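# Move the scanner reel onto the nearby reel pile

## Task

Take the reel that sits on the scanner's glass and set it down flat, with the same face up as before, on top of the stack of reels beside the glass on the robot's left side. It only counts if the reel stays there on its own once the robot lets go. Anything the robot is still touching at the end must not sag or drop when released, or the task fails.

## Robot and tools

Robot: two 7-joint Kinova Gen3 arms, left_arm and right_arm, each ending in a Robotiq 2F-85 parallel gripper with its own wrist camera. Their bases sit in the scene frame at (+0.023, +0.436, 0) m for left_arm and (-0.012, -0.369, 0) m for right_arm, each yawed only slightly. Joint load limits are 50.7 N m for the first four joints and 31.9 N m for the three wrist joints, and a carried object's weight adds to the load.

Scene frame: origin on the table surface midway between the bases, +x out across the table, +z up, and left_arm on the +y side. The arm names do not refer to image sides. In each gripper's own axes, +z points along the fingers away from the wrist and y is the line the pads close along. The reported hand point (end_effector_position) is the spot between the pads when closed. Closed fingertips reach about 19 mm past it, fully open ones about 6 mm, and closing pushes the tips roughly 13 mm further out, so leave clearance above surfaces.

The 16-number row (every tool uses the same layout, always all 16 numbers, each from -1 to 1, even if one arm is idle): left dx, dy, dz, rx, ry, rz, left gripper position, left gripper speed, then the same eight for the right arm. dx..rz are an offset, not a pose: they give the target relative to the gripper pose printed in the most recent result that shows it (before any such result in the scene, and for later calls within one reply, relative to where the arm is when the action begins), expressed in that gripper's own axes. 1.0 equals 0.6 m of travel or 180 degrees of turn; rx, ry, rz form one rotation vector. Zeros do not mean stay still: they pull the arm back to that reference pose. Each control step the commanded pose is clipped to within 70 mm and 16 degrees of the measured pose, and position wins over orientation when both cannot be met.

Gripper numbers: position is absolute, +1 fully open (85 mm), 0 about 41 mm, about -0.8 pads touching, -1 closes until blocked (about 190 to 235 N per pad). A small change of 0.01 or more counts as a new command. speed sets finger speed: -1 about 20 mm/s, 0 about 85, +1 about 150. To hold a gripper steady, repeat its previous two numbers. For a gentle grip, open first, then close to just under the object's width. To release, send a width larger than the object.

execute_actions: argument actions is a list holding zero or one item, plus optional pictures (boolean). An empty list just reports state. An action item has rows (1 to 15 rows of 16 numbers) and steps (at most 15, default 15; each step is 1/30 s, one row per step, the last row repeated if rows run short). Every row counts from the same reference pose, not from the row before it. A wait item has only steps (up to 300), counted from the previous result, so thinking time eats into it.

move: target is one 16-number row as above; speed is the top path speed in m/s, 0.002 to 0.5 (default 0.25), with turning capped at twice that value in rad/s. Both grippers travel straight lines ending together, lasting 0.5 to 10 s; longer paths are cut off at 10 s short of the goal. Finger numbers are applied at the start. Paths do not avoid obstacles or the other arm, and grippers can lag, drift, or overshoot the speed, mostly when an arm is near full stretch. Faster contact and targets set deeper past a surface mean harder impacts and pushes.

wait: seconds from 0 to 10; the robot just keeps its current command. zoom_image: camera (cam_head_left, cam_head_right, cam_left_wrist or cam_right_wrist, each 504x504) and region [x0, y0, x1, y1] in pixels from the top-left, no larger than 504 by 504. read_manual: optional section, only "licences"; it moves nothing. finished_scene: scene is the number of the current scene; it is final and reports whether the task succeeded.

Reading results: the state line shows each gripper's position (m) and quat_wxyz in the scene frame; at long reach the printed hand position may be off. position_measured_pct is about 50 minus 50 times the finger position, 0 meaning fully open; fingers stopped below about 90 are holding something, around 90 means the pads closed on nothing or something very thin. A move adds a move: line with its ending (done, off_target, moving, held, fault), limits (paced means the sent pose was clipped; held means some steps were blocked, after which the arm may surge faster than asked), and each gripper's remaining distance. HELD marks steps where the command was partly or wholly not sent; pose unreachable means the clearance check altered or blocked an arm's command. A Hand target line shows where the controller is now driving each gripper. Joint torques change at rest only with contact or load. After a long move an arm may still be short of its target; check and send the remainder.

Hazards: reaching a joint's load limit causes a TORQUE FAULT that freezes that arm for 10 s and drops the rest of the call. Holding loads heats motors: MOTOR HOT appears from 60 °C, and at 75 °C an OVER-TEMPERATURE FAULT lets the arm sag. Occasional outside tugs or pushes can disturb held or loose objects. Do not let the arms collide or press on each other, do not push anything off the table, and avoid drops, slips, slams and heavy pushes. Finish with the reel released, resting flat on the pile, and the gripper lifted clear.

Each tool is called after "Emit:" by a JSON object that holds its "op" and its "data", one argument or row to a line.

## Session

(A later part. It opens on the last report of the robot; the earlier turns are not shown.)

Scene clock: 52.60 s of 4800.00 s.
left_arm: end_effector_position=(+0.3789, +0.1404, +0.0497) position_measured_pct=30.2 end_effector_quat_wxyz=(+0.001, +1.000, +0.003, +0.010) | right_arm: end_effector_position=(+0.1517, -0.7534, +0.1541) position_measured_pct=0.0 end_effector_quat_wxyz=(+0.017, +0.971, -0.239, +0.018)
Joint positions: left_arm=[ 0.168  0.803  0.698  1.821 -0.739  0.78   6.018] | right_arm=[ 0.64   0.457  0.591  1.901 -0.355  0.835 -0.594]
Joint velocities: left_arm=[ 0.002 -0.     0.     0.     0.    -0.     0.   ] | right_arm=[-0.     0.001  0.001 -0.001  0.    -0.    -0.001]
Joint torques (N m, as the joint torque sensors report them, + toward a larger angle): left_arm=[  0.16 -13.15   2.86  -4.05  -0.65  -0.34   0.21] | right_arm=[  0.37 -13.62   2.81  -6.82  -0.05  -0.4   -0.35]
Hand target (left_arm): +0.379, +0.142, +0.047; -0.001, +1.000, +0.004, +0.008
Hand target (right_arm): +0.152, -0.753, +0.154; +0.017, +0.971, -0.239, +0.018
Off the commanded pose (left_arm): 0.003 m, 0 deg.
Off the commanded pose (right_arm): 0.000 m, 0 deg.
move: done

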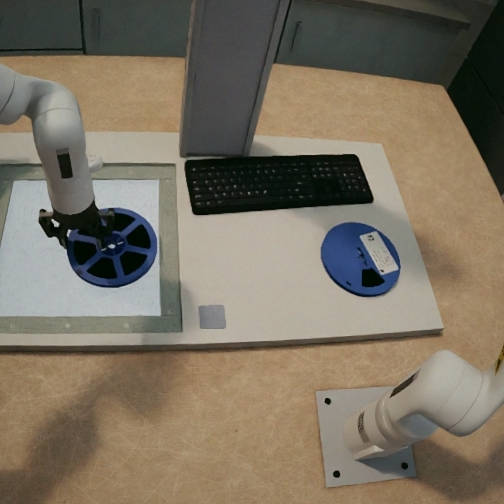

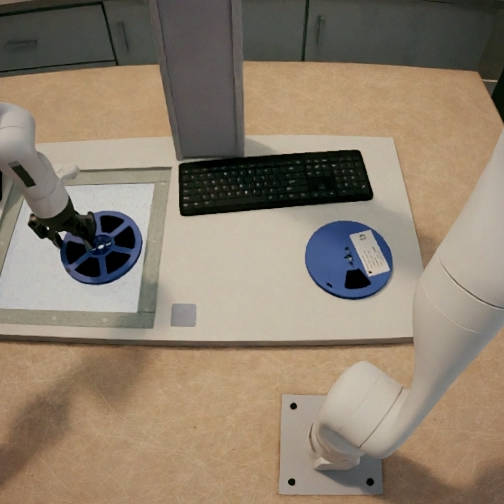

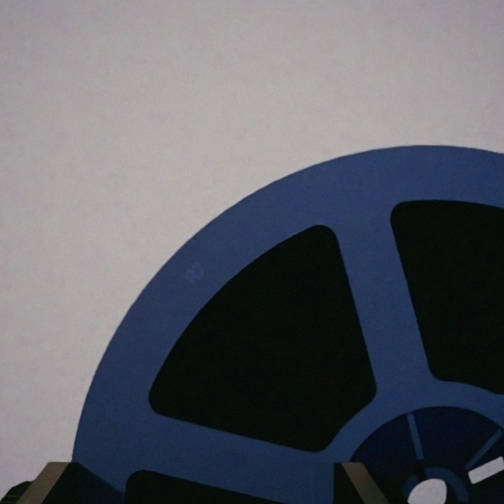

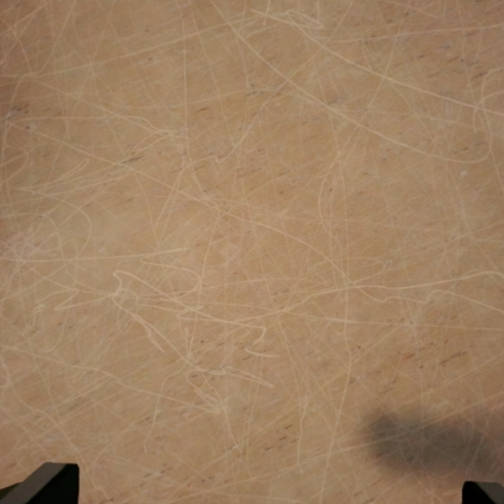

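Emit:
{"op": "move", "data": {
  "target": [0,0,0,0,0,0,0.1,-0.7, 0,0,0,0,0,0,1,0]
}}

Emit:
{"op": "move", "data": {
  "target": [0,0,-0.12,0,0,0,0.1,-0.7, 0,0,0,0,0,0,1,0],
  "speed": 0.06
}}

Scene clock: 56.77 s of 4800.00 s.
left_arm: end_effector_position=(+0.3795, +0.1395, +0.0509) position_measured_pct=32.9 end_effector_quat_wxyz=(+0.002, +1.000, +0.003, +0.012) | right_arm: end_effector_position=(+0.1517, -0.7535, +0.1541) position_measured_pct=0.0 end_effector_quat_wxyz=(+0.017, +0.971, -0.239, +0.018)
Joint positions: left_arm=[ 0.168  0.8    0.698  1.821 -0.738  0.779  6.017] | right_arm=[ 0.64   0.457  0.591  1.901 -0.355  0.835 -0.594]
Joint velocities: left_arm=[ 0.    -0.001 -0.001  0.     0.    -0.     0.   ] | right_arm=[ 0.    -0.001 -0.     0.     0.002  0.    -0.   ]
Joint torques (N m, as the joint torque sensors report them, + toward a larger angle): left_arm=[  0.6  -15.68   3.69  -3.66  -0.42  -0.04  -0.43] | right_arm=[ -0.52 -13.27   2.77  -6.73  -0.29  -0.41   0.1 ]
Hand target (left_arm): +0.379, +0.140, +0.050; +0.001, +1.000, +0.003, +0.010
Hand target (right_arm): +0.152, -0.753, +0.154; +0.017, +0.971, -0.239, +0.018
Off the commanded pose (left_arm): 0.002 m, 0 deg.
Off the commanded pose (right_arm): 0.000 m, 0 deg.
After step 90, 0.47 s passed at rest.
move: done

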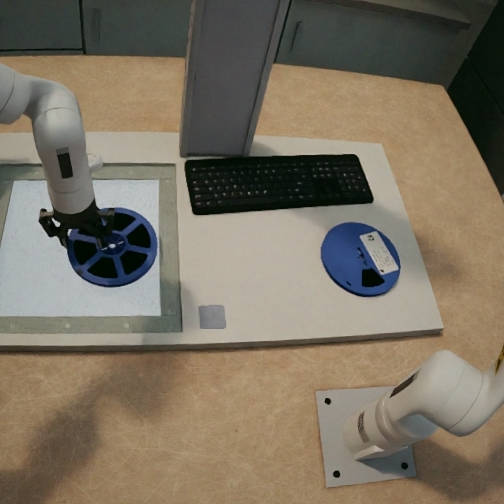

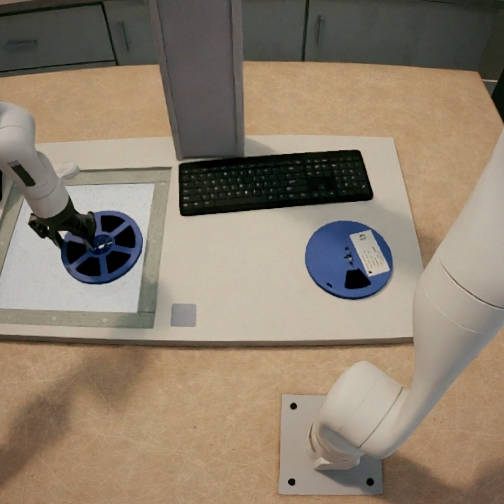

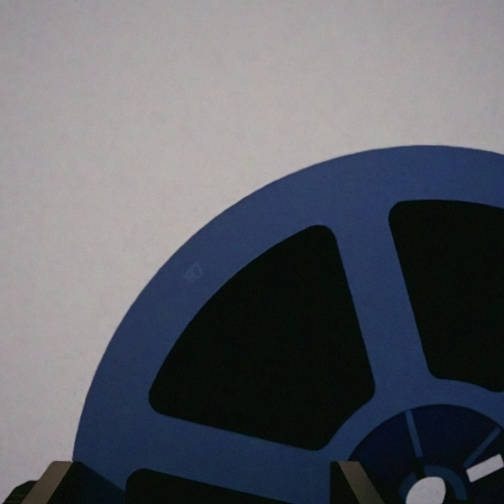

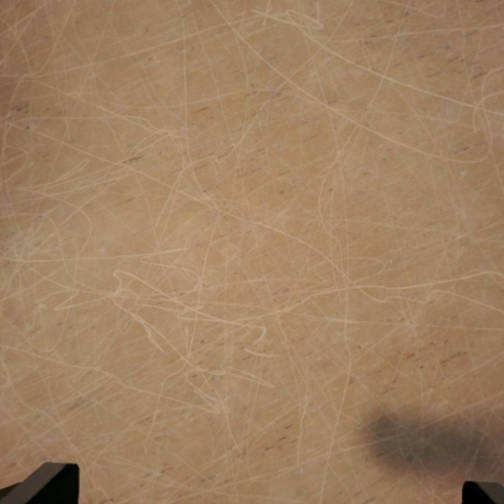

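Scene clock: 58.23 s of 4800.00 s.
left_arm: end_effector_position=(+0.3778, +0.1400, +0.1228) position_measured_pct=32.9 end_effector_quat_wxyz=(+0.002, +1.000, +0.003, +0.011) | right_arm: end_effector_position=(+0.1517, -0.7535, +0.1541) position_measured_pct=0.0 end_effector_quat_wxyz=(+0.017, +0.971, -0.239, +0.018)
Joint positions: left_arm=[ 0.103  0.686  0.806  1.765 -0.62   0.941  5.926] | right_arm=[ 0.64   0.457  0.591  1.901 -0.355  0.835 -0.594]
Joint velocities: left_arm=[-0.005 -0.004 -0.    -0.001 -0.     0.     0.001] | right_arm=[ 0.     0.    -0.     0.     0.     0.    -0.001]
Joint torques (N m, as the joint torque sensors report them, + toward a larger angle): left_arm=[  0.79 -17.17   4.72  -5.45  -0.19  -0.11  -0.09] | right_arm=[  0.   -13.82   2.88  -7.44   0.03  -0.64  -0.13]
Hand target (left_arm): +0.378, +0.140, +0.123; +0.002, +1.000, +0.003, +0.012
Hand target (right_arm): +0.152, -0.753, +0.154; +0.017, +0.971, -0.239, +0.018
Off the commanded pose (left_arm): 0.000 m, 0 deg.
Off the commanded pose (right_arm): 0.000 m, 0 deg.
move: done

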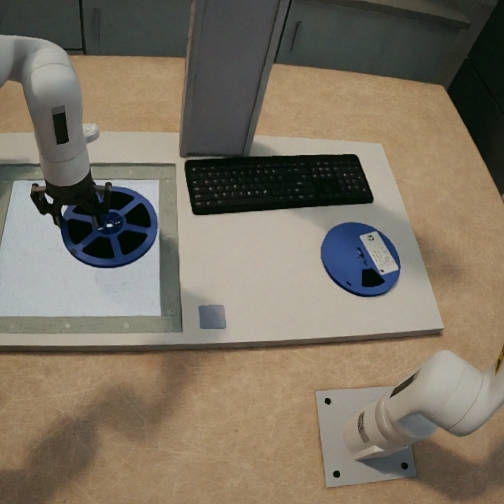

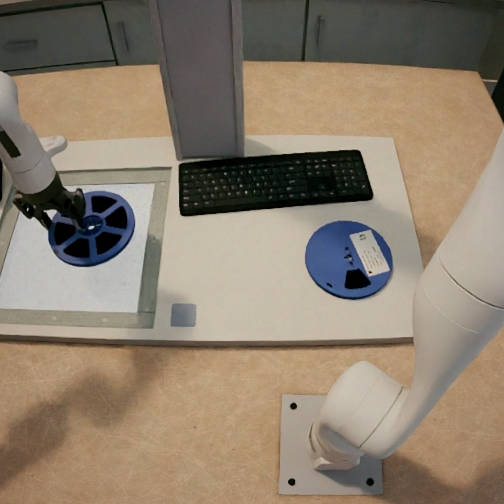

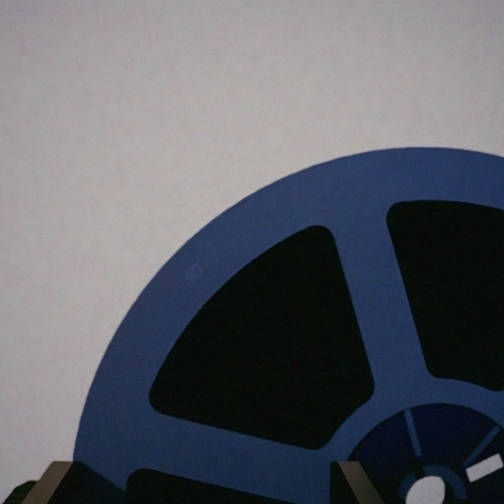

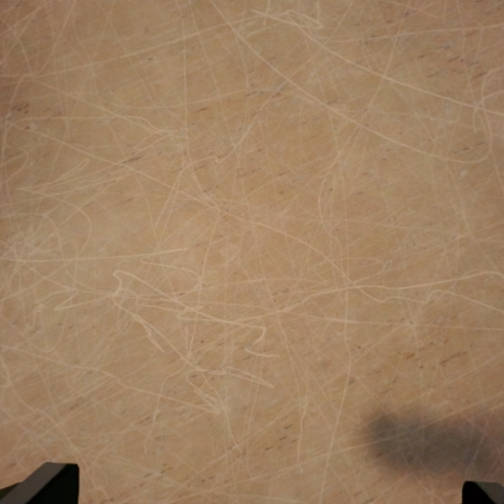

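Emit:
{"op": "move", "data": {
  "target": [-0.065,-0.667,-0.012,0,0,0,0.1,-0.7, 0,0,0,0,0,0,1,0],
  "speed": 0.2
}}

Emit:
{"op": "move", "data": {
  "target": [0,0,0.07,0,0,0,0.1,-0.7, 0,0,0,0,0,0,1,0],
  "speed": 0.02
}}

Scene clock: 68.77 s of 4800.00 s.
left_arm: end_effector_position=(+0.3344, +0.5393, +0.1262) position_measured_pct=45.2 end_effector_quat_wxyz=(+0.003, +1.000, +0.003, +0.010) | right_arm: end_effector_position=(+0.1517, -0.7535, +0.1541) position_measured_pct=0.0 end_effector_quat_wxyz=(+0.017, +0.971, -0.239, +0.018)
Joint positions: left_arm=[-1.162  0.467  0.971  2.189 -0.568  0.74   4.944] | right_arm=[ 0.64   0.457  0.591  1.901 -0.355  0.835 -0.594]
Joint velocities: left_arm=[-0.001 -0.     0.     0.     0.    -0.001 -0.001] | right_arm=[ 0.    -0.001 -0.001 -0.     0.     0.    -0.001]
Joint torques (N m, as the joint torque sensors report them, + toward a larger angle): left_arm=[  1.12 -10.23   3.65  -4.52  -0.32  -0.32  -0.2 ] | right_arm=[ -0.52 -13.48   3.13  -6.83   0.31  -0.39   0.15]
Hand target (left_arm): +0.334, +0.539, +0.126; +0.003, +1.000, +0.003, +0.010
Hand target (right_arm): +0.152, -0.753, +0.154; +0.017, +0.971, -0.239, +0.018
Off the commanded pose (left_arm): 0.003 m, 0 deg.
Off the commanded pose (right_arm): 0.000 m, 0 deg.
After step 90, 4.83 s passed at rest.
move: done

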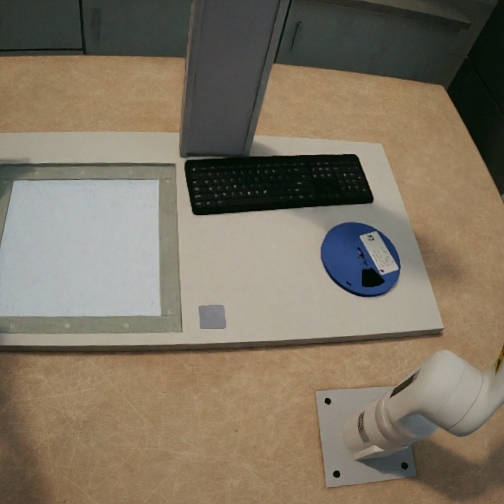

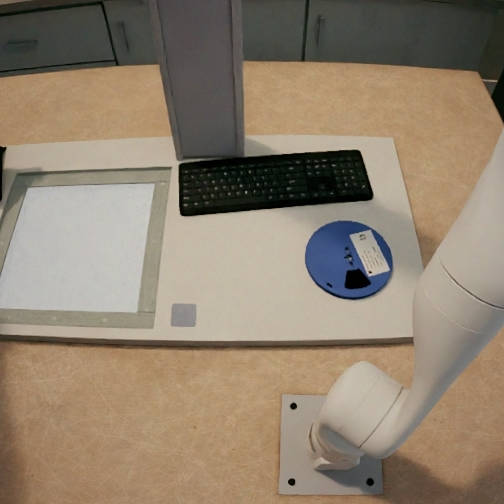

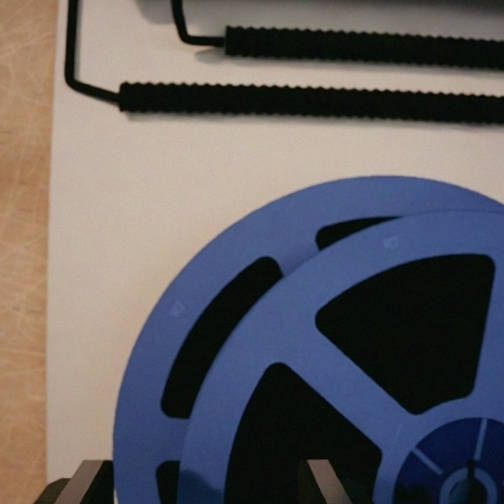

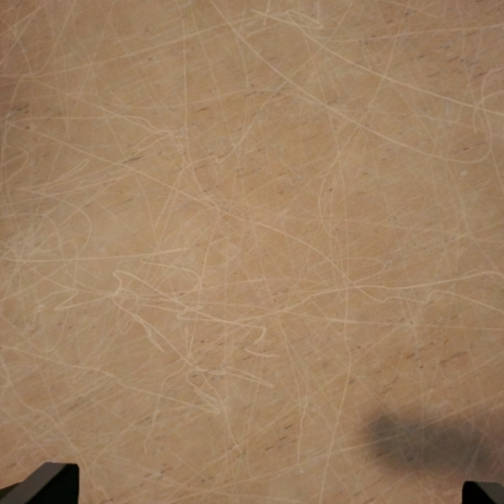

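Scene clock: 71.10 s of 4800.00 s.
left_arm: end_effector_position=(+0.3354, +0.5390, +0.0884) position_measured_pct=45.2 end_effector_quat_wxyz=(-0.002, +1.000, +0.001, +0.011) | right_arm: end_effector_position=(+0.1517, -0.7535, +0.1541) position_measured_pct=0.0 end_effector_quat_wxyz=(+0.017, +0.971, -0.239, +0.018)
Joint positions: left_arm=[-1.045  0.538  0.838  2.236 -0.706  0.625  5.066] | right_arm=[ 0.64   0.457  0.591  1.901 -0.355  0.835 -0.594]
Joint velocities: left_arm=[ 0.002 -0.001  0.001  0.001 -0.004  0.001  0.004] | right_arm=[ 0.    -0.001 -0.     0.    -0.    -0.    -0.001]
Joint torques (N m, as the joint torque sensors report them, + toward a larger angle): left_arm=[-0.06 -0.03 -2.05 -3.16 -2.81 -3.51  0.36] | right_arm=[ -0.28 -13.6    3.15  -6.9    0.04  -0.19  -0.09]
Hand target (left_arm): +0.335, +0.539, +0.084; +0.003, +1.000, +0.003, +0.010
Hand target (right_arm): +0.152, -0.753, +0.154; +0.017, +0.971, -0.239, +0.018
Off the commanded pose (left_arm): 0.004 m, 1 deg.
Off the commanded pose (right_arm): 0.000 m, 0 deg.
move: off_target (left_arm)

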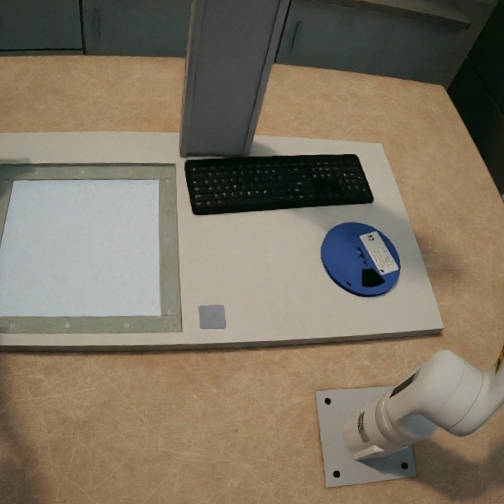

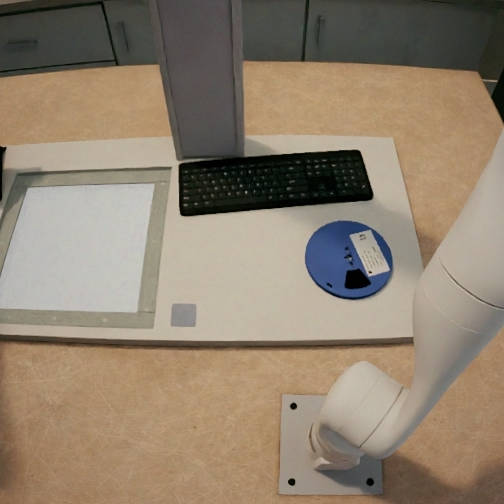

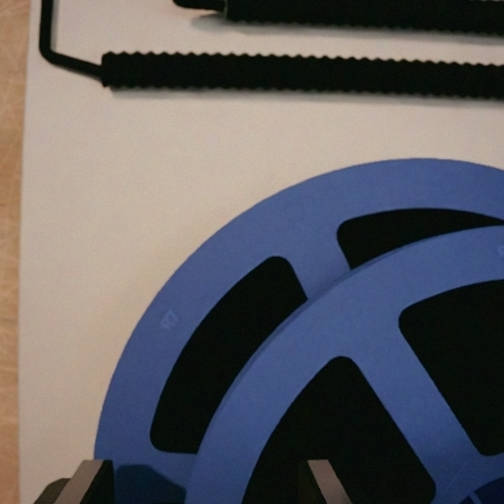

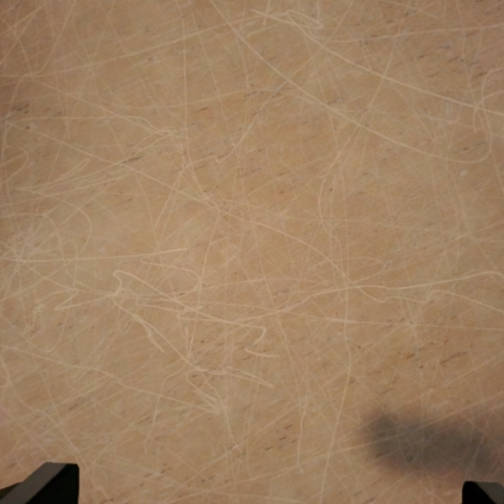

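Emit:
{"op": "move", "data": {
  "target": [0,0,-0.05,0,0,0,0.1,0, 0,0,0,0,0,0,1,0],
  "speed": 0.05
}}

Emit:
{"op": "move", "data": {
  "target": [-0.08,0.12,-0.25,0,0,0,1,0, 0,0,0,0,0,0,1,0]
}}

Scene clock: 74.63 s of 4800.00 s.
left_arm: end_effector_position=(+0.3347, +0.5386, +0.1183) position_measured_pct=45.2 end_effector_quat_wxyz=(-0.002, +1.000, +0.001, +0.011) | right_arm: end_effector_position=(+0.1517, -0.7535, +0.1541) position_measured_pct=0.0 end_effector_quat_wxyz=(+0.017, +0.971, -0.239, +0.018)
Joint positions: left_arm=[-1.128  0.477  0.939  2.204 -0.601  0.712  4.975] | right_arm=[ 0.64   0.457  0.591  1.901 -0.355  0.835 -0.594]
Joint velocities: left_arm=[-0.007 -0.005 -0.002 -0.001  0.001  0.    -0.003] | right_arm=[ 0.     0.    -0.    -0.     0.001 -0.     0.   ]
Joint torques (N m, as the joint torque sensors report them, + toward a larger angle): left_arm=[  0.51 -11.29   3.76  -3.78  -0.25  -0.27  -0.31] | right_arm=[  0.11 -13.76   2.32  -7.18  -0.18  -0.43   0.  ]
Hand target (left_arm): +0.335, +0.539, +0.118; -0.002, +1.000, +0.001, +0.011
Hand target (right_arm): +0.152, -0.753, +0.154; +0.017, +0.971, -0.239, +0.018
Off the commanded pose (left_arm): 0.000 m, 0 deg.
Off the commanded pose (right_arm): 0.000 m, 0 deg.
move: done

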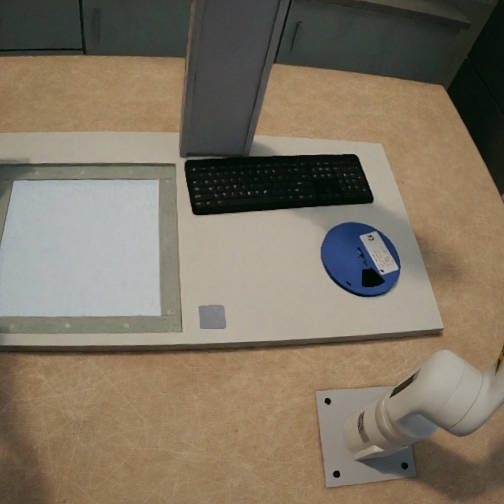

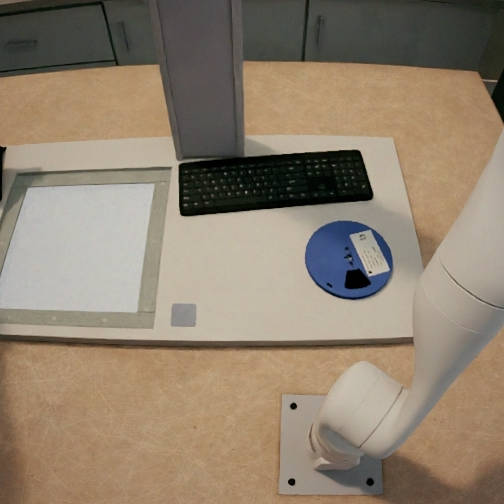

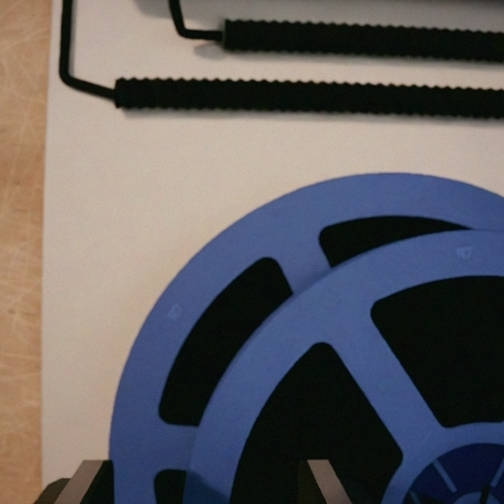

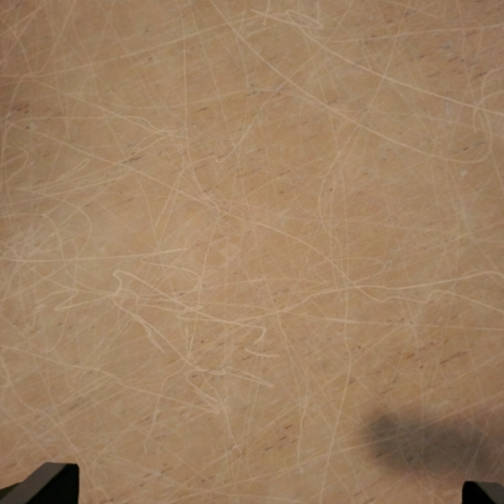

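Scene clock: 76.17 s of 4800.00 s.
left_arm: end_effector_position=(+0.2831, +0.4661, +0.2670) position_measured_pct=0.0 end_effector_quat_wxyz=(-0.000, +1.000, +0.002, +0.010) | right_arm: end_effector_position=(+0.1517, -0.7535, +0.1541) position_measured_pct=0.0 end_effector_quat_wxyz=(+0.017, +0.971, -0.239, +0.018)
Joint positions: left_arm=[-1.428 -0.246  0.967  2.085  0.227  1.188  4.196] | right_arm=[ 0.64   0.457  0.591  1.901 -0.355  0.835 -0.594]
Joint velocities: left_arm=[ 0.008 -0.019  0.004  0.003  0.004  0.001 -0.003] | right_arm=[-0.    -0.    -0.    -0.    -0.    -0.    -0.002]
Joint torques (N m, as the joint torque sensors report them, + toward a larger angle): left_arm=[ 0.4  -0.04 -1.52 -7.09  0.22  0.08 -0.19] | right_arm=[ -0.55 -14.18   2.96  -7.23   0.16  -0.41  -0.09]
Hand target (left_arm): +0.283, +0.466, +0.267; -0.001, +1.000, +0.001, +0.010
Hand target (right_arm): +0.152, -0.753, +0.154; +0.017, +0.971, -0.239, +0.018
Off the commanded pose (left_arm): 0.001 m, 0 deg.
Off the commanded pose (right_arm): 0.000 m, 0 deg.
move: done

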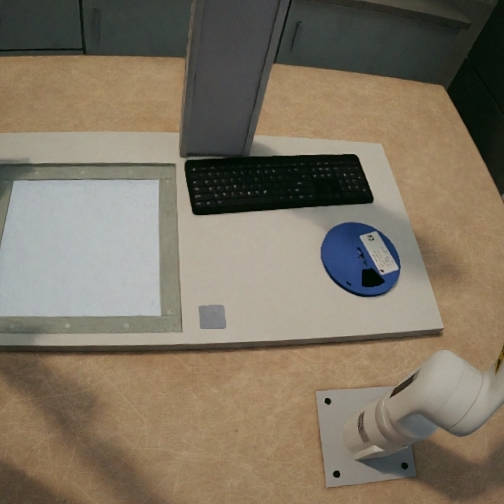

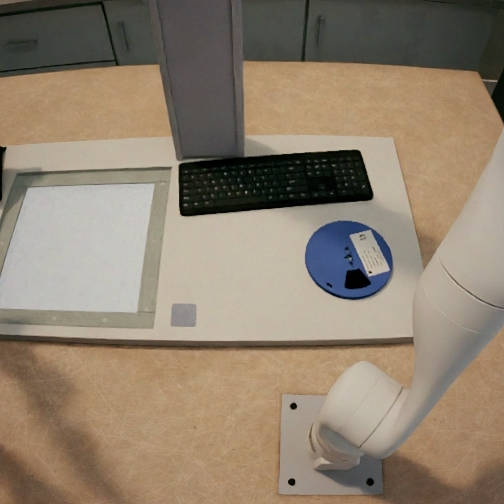

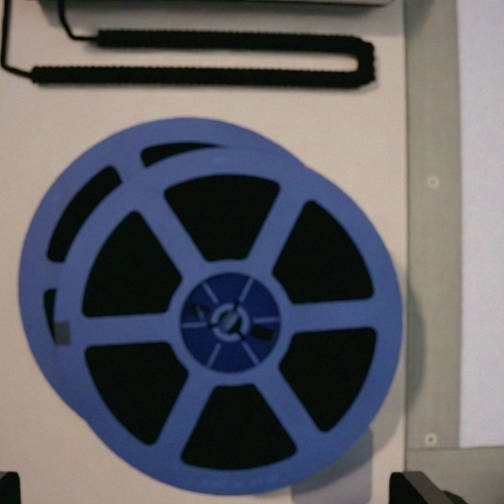

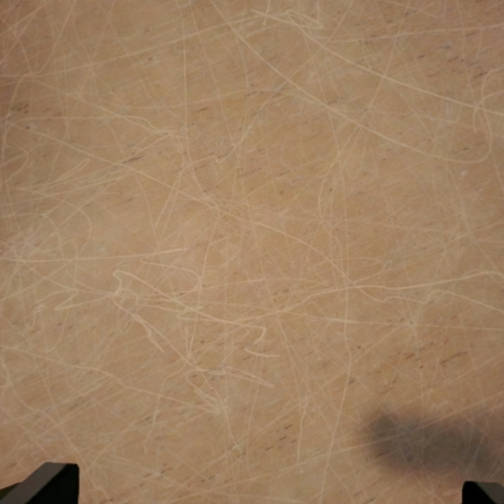

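Emit:
{"op": "move", "data": {
  "target": [0.048,-0.092,0.27,0,0,0,1,0, 0,0,0,0,0,0,1,0],
  "speed": 0.2
}}

Emit:
{"op": "move", "data": {
  "target": [0,0,0.055,0,0,0,1,0, 0,0,0,0,0,0,1,0],
  "speed": 0.015
}}

Scene clock: 88.50 s of 4800.00 s.
left_arm: end_effector_position=(+0.3157, +0.5221, +0.1057) position_measured_pct=0.0 end_effector_quat_wxyz=(-0.001, +1.000, +0.002, +0.011) | right_arm: end_effector_position=(+0.1517, -0.7535, +0.1541) position_measured_pct=0.0 end_effector_quat_wxyz=(+0.017, +0.971, -0.239, +0.018)
Joint positions: left_arm=[-1.059  0.44   0.858  2.287 -0.585  0.617  4.991] | right_arm=[ 0.64   0.457  0.591  1.901 -0.355  0.835 -0.594]
Joint velocities: left_arm=[ 0.005  0.004  0.002  0.    -0.002  0.     0.003] | right_arm=[ 0.    -0.    -0.    -0.     0.001 -0.    -0.   ]
Joint torques (N m, as the joint torque sensors report them, + toward a larger angle): left_arm=[  0.53 -10.56   2.84  -3.88  -0.03  -0.14  -0.25] | right_arm=[  0.06 -13.83   2.68  -7.18   0.    -0.38   0.15]
Hand target (left_arm): +0.316, +0.522, +0.106; -0.001, +1.000, +0.001, +0.011
Hand target (right_arm): +0.152, -0.753, +0.154; +0.017, +0.971, -0.239, +0.018
Off the commanded pose (left_arm): 0.001 m, 0 deg.
Off the commanded pose (right_arm): 0.000 m, 0 deg.
After step 90, 7.63 s passed at rest.
move: done

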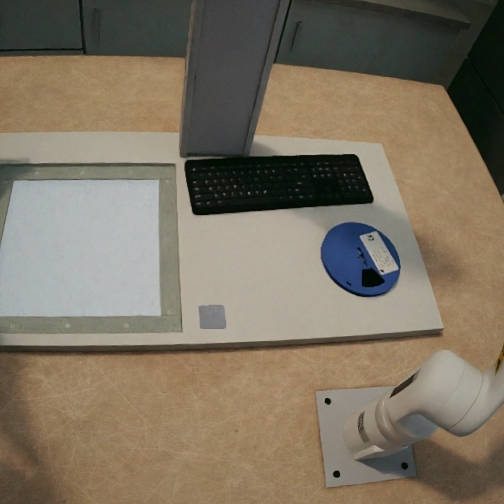

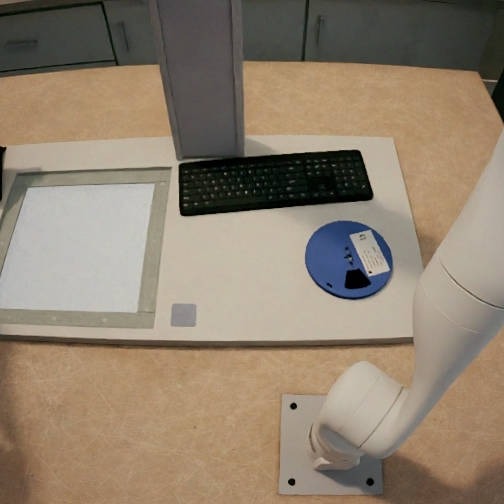

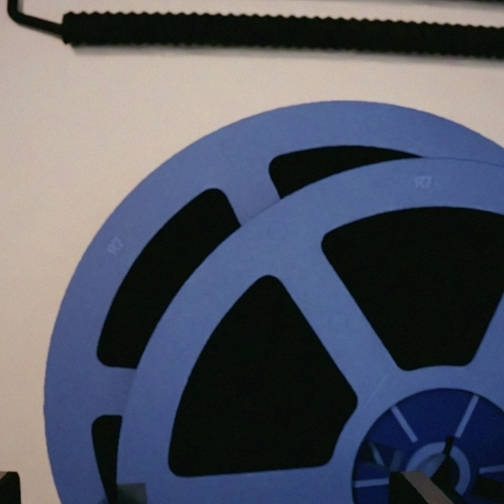

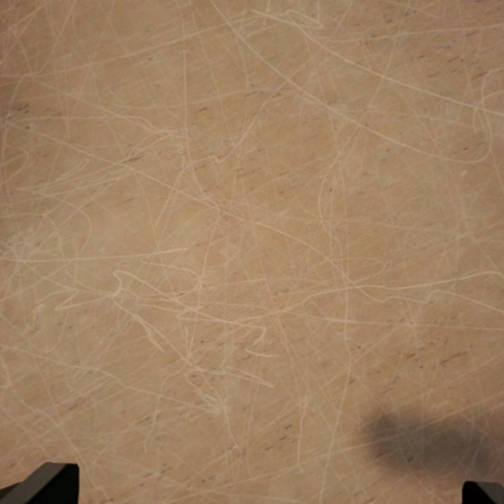

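Scene clock: 90.93 s of 4800.00 s.
left_arm: end_effector_position=(+0.3167, +0.5221, +0.0755) position_measured_pct=0.0 end_effector_quat_wxyz=(-0.004, +1.000, +0.000, +0.012) | right_arm: end_effector_position=(+0.1517, -0.7535, +0.1541) position_measured_pct=0.0 end_effector_quat_wxyz=(+0.017, +0.971, -0.239, +0.018)
Joint positions: left_arm=[-0.944  0.503  0.726  2.321 -0.716  0.514  5.107] | right_arm=[ 0.64   0.457  0.591  1.901 -0.355  0.835 -0.594]
Joint velocities: left_arm=[ 0.002 -0.002 -0.001  0.    -0.002 -0.     0.002] | right_arm=[-0. -0.  0.  0. -0.  0. -0.]
Joint torques (N m, as the joint torque sensors report them, + toward a larger angle): left_arm=[ 0.82 -2.1  -0.7  -3.36 -1.73 -2.    0.53] | right_arm=[ -0.13 -13.57   2.94  -7.09   0.15  -0.22  -0.32]
Hand target (left_arm): +0.317, +0.522, +0.073; -0.001, +1.000, +0.002, +0.011
Hand target (right_arm): +0.152, -0.753, +0.154; +0.017, +0.971, -0.239, +0.018
Off the commanded pose (left_arm): 0.003 m, 0 deg.
Off the commanded pose (right_arm): 0.000 m, 0 deg.
move: done

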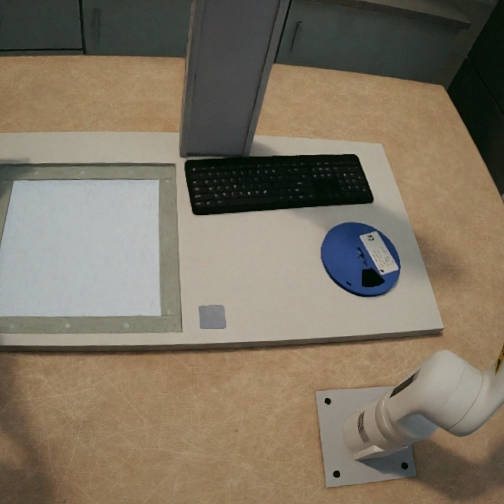

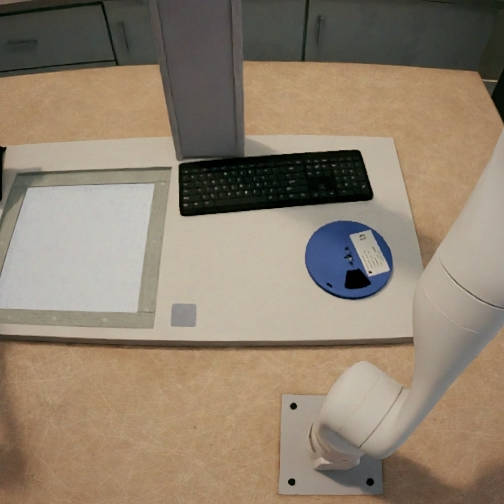

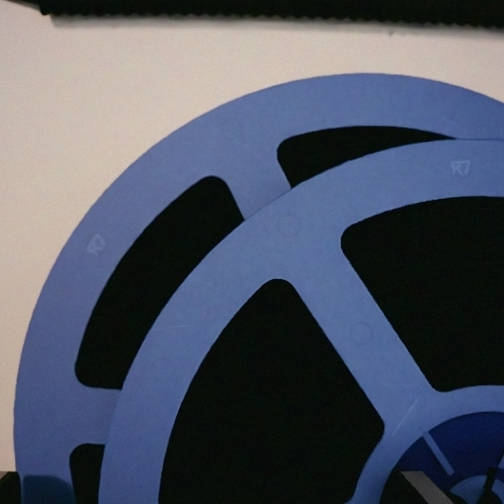

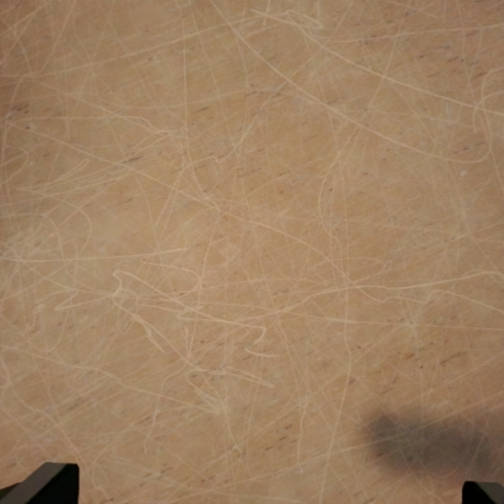

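Emit:
{"op": "move", "data": {
  "target": [0,0,-0.011,0,0,0,1,0, 0,0,0,0,0,0,1,0],
  "speed": 0.02
}}

Emit:
{"op": "move", "data": {
  "target": [0,0,0,0,0,0,0.3,-0.7, 0,0,0,0,0,0,1,0]
}}

Scene clock: 94.27 s of 4800.00 s.
left_arm: end_effector_position=(+0.3165, +0.5219, +0.0821) position_measured_pct=0.0 end_effector_quat_wxyz=(-0.004, +1.000, -0.000, +0.012) | right_arm: end_effector_position=(+0.1517, -0.7535, +0.1541) position_measured_pct=0.0 end_effector_quat_wxyz=(+0.017, +0.971, -0.239, +0.018)
Joint positions: left_arm=[-0.967  0.489  0.755  2.315 -0.688  0.536  5.082] | right_arm=[ 0.64   0.457  0.591  1.901 -0.355  0.835 -0.594]
Joint velocities: left_arm=[-0.003 -0.002 -0.002 -0.     0.001 -0.    -0.001] | right_arm=[-0.    -0.    -0.    -0.001 -0.001 -0.     0.001]
Joint torques (N m, as the joint torque sensors report them, + toward a larger angle): left_arm=[ -0.04 -10.17   2.99  -3.08   0.01  -0.19  -0.25] | right_arm=[ -0.38 -13.86   3.04  -6.76   0.02  -0.33   0.13]
Hand target (left_arm): +0.316, +0.522, +0.082; -0.004, +1.000, +0.000, +0.012
Hand target (right_arm): +0.152, -0.753, +0.154; +0.017, +0.971, -0.239, +0.018
Off the commanded pose (left_arm): 0.000 m, 0 deg.
Off the commanded pose (right_arm): 0.000 m, 0 deg.
move: done

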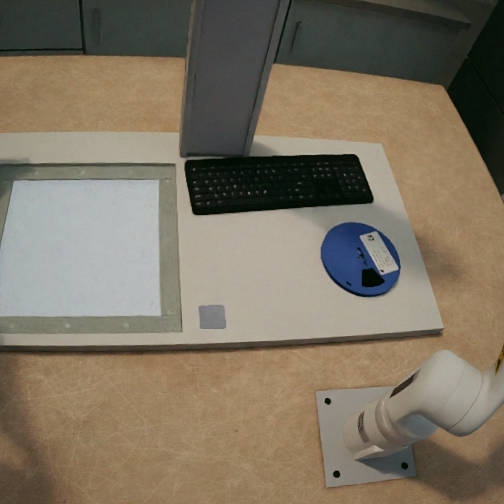

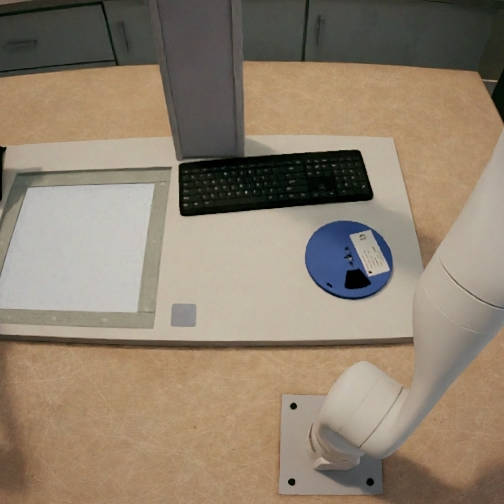

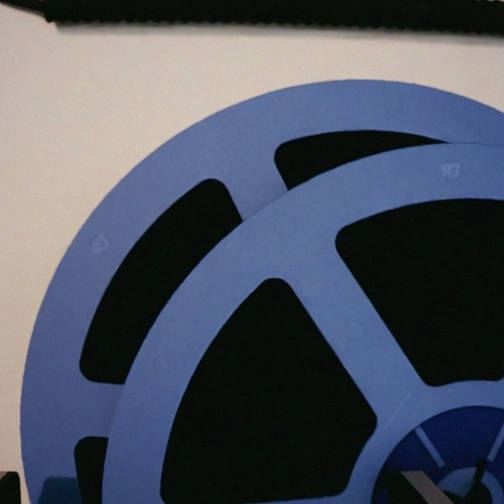

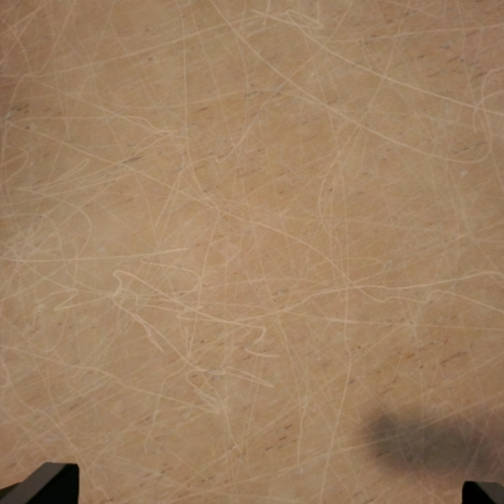

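Scene clock: 95.37 s of 4800.00 s.
left_arm: end_effector_position=(+0.3185, +0.5185, +0.0855) position_measured_pct=30.6 end_effector_quat_wxyz=(-0.005, +1.000, -0.004, +0.016) | right_arm: end_effector_position=(+0.1517, -0.7535, +0.1541) position_measured_pct=0.0 end_effector_quat_wxyz=(+0.017, +0.971, -0.239, +0.018)
Joint positions: left_arm=[-0.963  0.477  0.763  2.316 -0.678  0.536  5.078] | right_arm=[ 0.64   0.457  0.591  1.901 -0.355  0.835 -0.594]
Joint velocities: left_arm=[ 0.004 -0.003 -0.007  0.     0.007 -0.003 -0.007] | right_arm=[ 0.     0.     0.001 -0.     0.001 -0.     0.   ]
Joint torques (N m, as the joint torque sensors report them, + toward a larger angle): left_arm=[-2.24 -1.8  -4.05 -3.56 -3.72 -1.01 -0.26] | right_arm=[ -0.18 -13.5    2.73  -6.48   0.1   -0.65   0.3 ]
Hand target (left_arm): +0.316, +0.522, +0.082; -0.004, +1.000, -0.000, +0.012
Hand target (right_arm): +0.152, -0.753, +0.154; +0.017, +0.971, -0.239, +0.018
Off the commanded pose (left_arm): 0.005 m, 1 deg.
Off the commanded pose (right_arm): 0.000 m, 0 deg.
move: off_target (left_arm)

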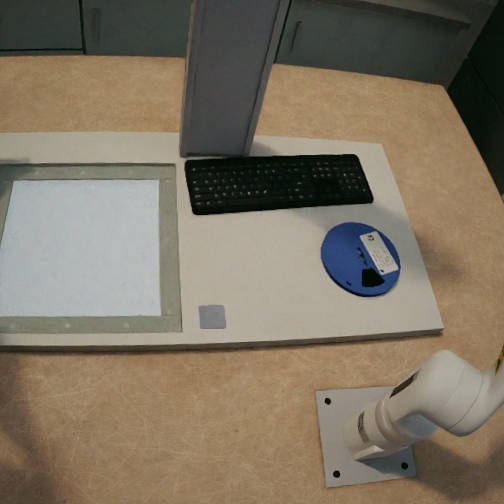

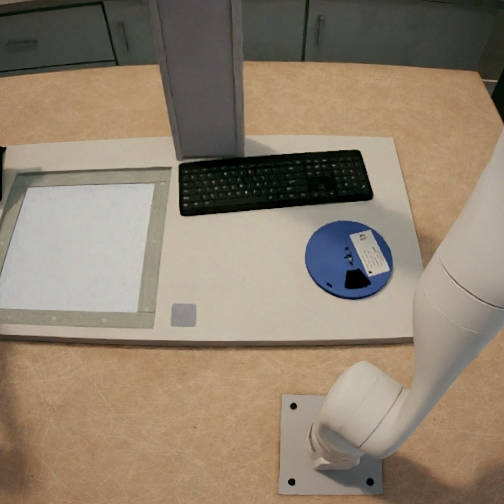

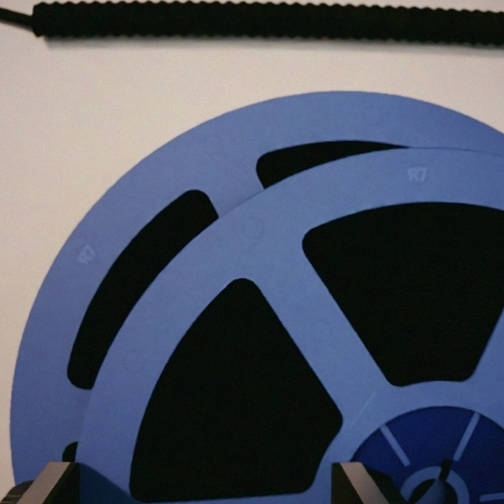

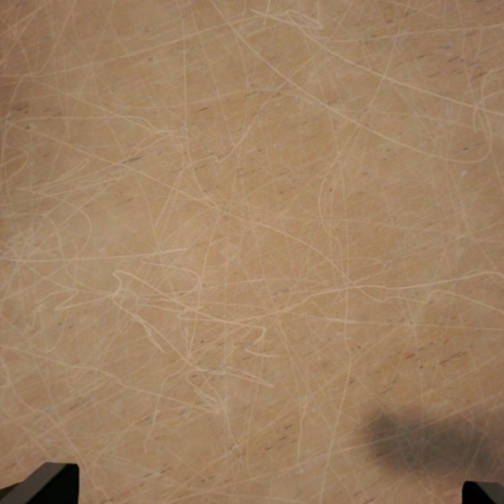

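Emit:
{"op": "move", "data": {
  "target": [0.030,-0.035,-0.003,0,0,0,0.3,-0.7, 0,0,0,0,0,0,1,0],
  "speed": 0.015
}}

Scene clock: 101.90 s of 4800.00 s.
left_arm: end_effector_position=(+0.3367, +0.5385, +0.0888) position_measured_pct=34.9 end_effector_quat_wxyz=(-0.006, +1.000, -0.005, +0.016) | right_arm: end_effector_position=(+0.1517, -0.7535, +0.1541) position_measured_pct=0.0 end_effector_quat_wxyz=(+0.017, +0.971, -0.239, +0.018)
Joint positions: left_arm=[-1.     0.509  0.773  2.243 -0.666  0.588  5.013] | right_arm=[ 0.64   0.457  0.591  1.901 -0.355  0.835 -0.594]
Joint velocities: left_arm=[ 0.002 -0.002 -0.001 -0.     0.002 -0.    -0.003] | right_arm=[ 0.     0.     0.001  0.001  0.    -0.     0.001]
Joint torques (N m, as the joint torque sensors report them, + toward a larger angle): left_arm=[-0.54 -9.99  1.5  -3.8  -0.39 -0.55 -0.25] | right_arm=[ -0.81 -13.65   2.44  -6.8    0.23  -0.38  -0.04]
Hand target (left_arm): +0.337, +0.539, +0.088; -0.005, +1.000, -0.004, +0.016
Hand target (right_arm): +0.152, -0.753, +0.154; +0.017, +0.971, -0.239, +0.018
Off the commanded pose (left_arm): 0.001 m, 0 deg.
Off the commanded pose (right_arm): 0.000 m, 0 deg.
After step 90, 1.47 s passed at rest.
move: done

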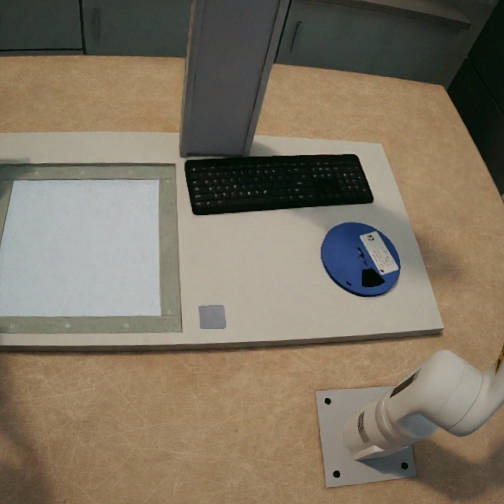

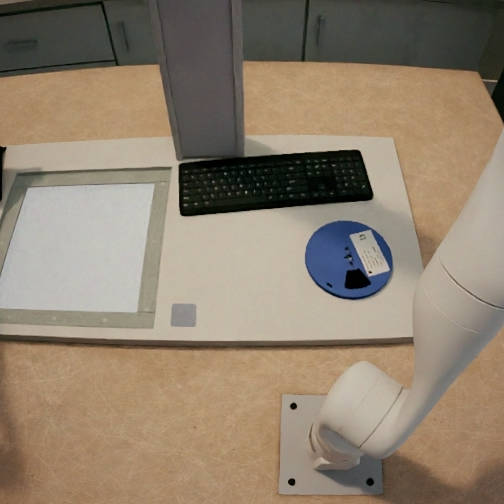

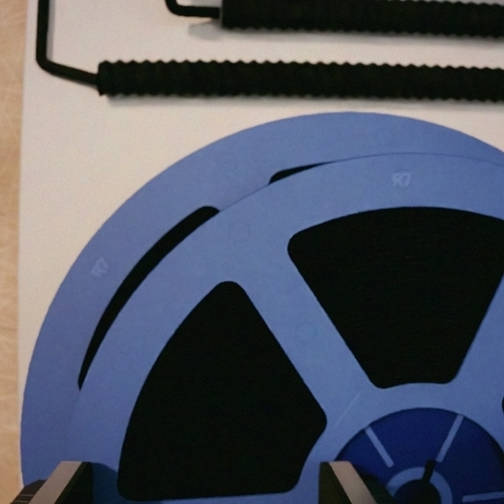

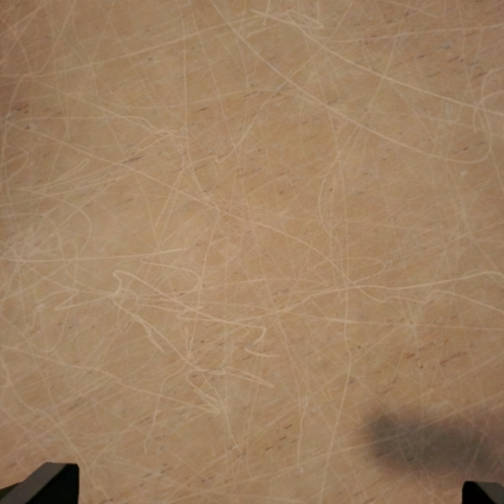

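Emit:
{"op": "move", "data": {
  "target": [-0.030,0.033,0.004,0,0,0,0.3,-0.7, 0,0,0,0,0,0,1,0],
  "speed": 0.015
}}

Scene clock: 109.40 s of 4800.00 s.
left_arm: end_effector_position=(+0.3230, +0.5215, +0.0880) position_measured_pct=34.9 end_effector_quat_wxyz=(-0.009, +1.000, -0.004, +0.021) | right_arm: end_effector_position=(+0.1517, -0.7535, +0.1541) position_measured_pct=0.0 end_effector_quat_wxyz=(+0.017, +0.971, -0.239, +0.018)
Joint positions: left_arm=[-0.966  0.471  0.764  2.31  -0.682  0.535  5.077] | right_arm=[ 0.64   0.457  0.591  1.901 -0.355  0.835 -0.594]
Joint velocities: left_arm=[-0.    -0.     0.007  0.006  0.002  0.006  0.005] | right_arm=[-0.     0.001  0.     0.001  0.     0.    -0.   ]
Joint torques (N m, as the joint torque sensors report them, + toward a larger angle): left_arm=[ 1.28 -5.72  2.76  1.15  0.74 -0.01  0.04] | right_arm=[ -0.36 -14.05   2.83  -6.68   0.09  -0.39  -0.05]
Hand target (left_arm): +0.319, +0.519, +0.086; -0.006, +1.000, -0.005, +0.016
Hand target (right_arm): +0.152, -0.753, +0.154; +0.017, +0.971, -0.239, +0.018
Off the commanded pose (left_arm): 0.006 m, 1 deg.
Off the commanded pose (right_arm): 0.000 m, 0 deg.
After step 90, 2.50 s passed at rest.
move: off_target (left_arm)

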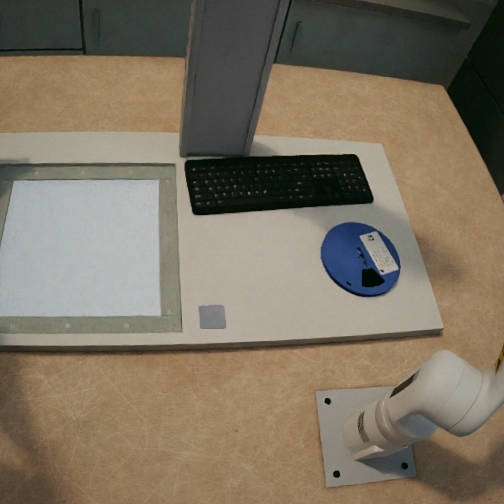

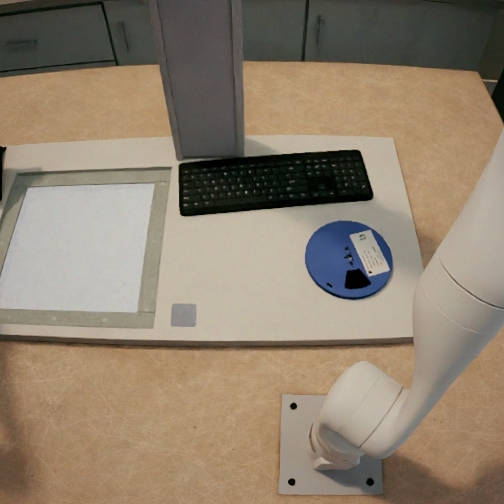

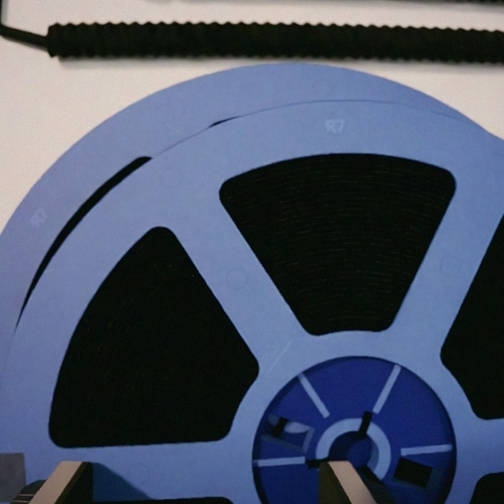

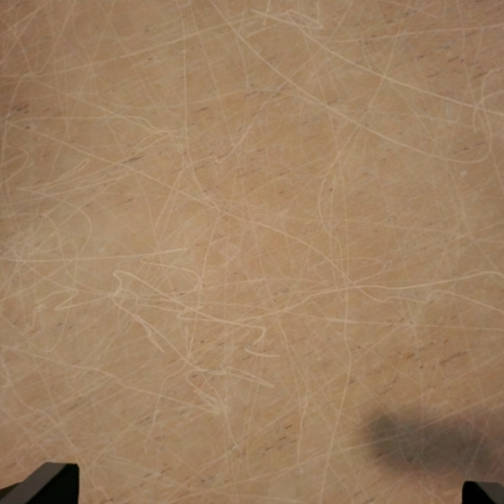

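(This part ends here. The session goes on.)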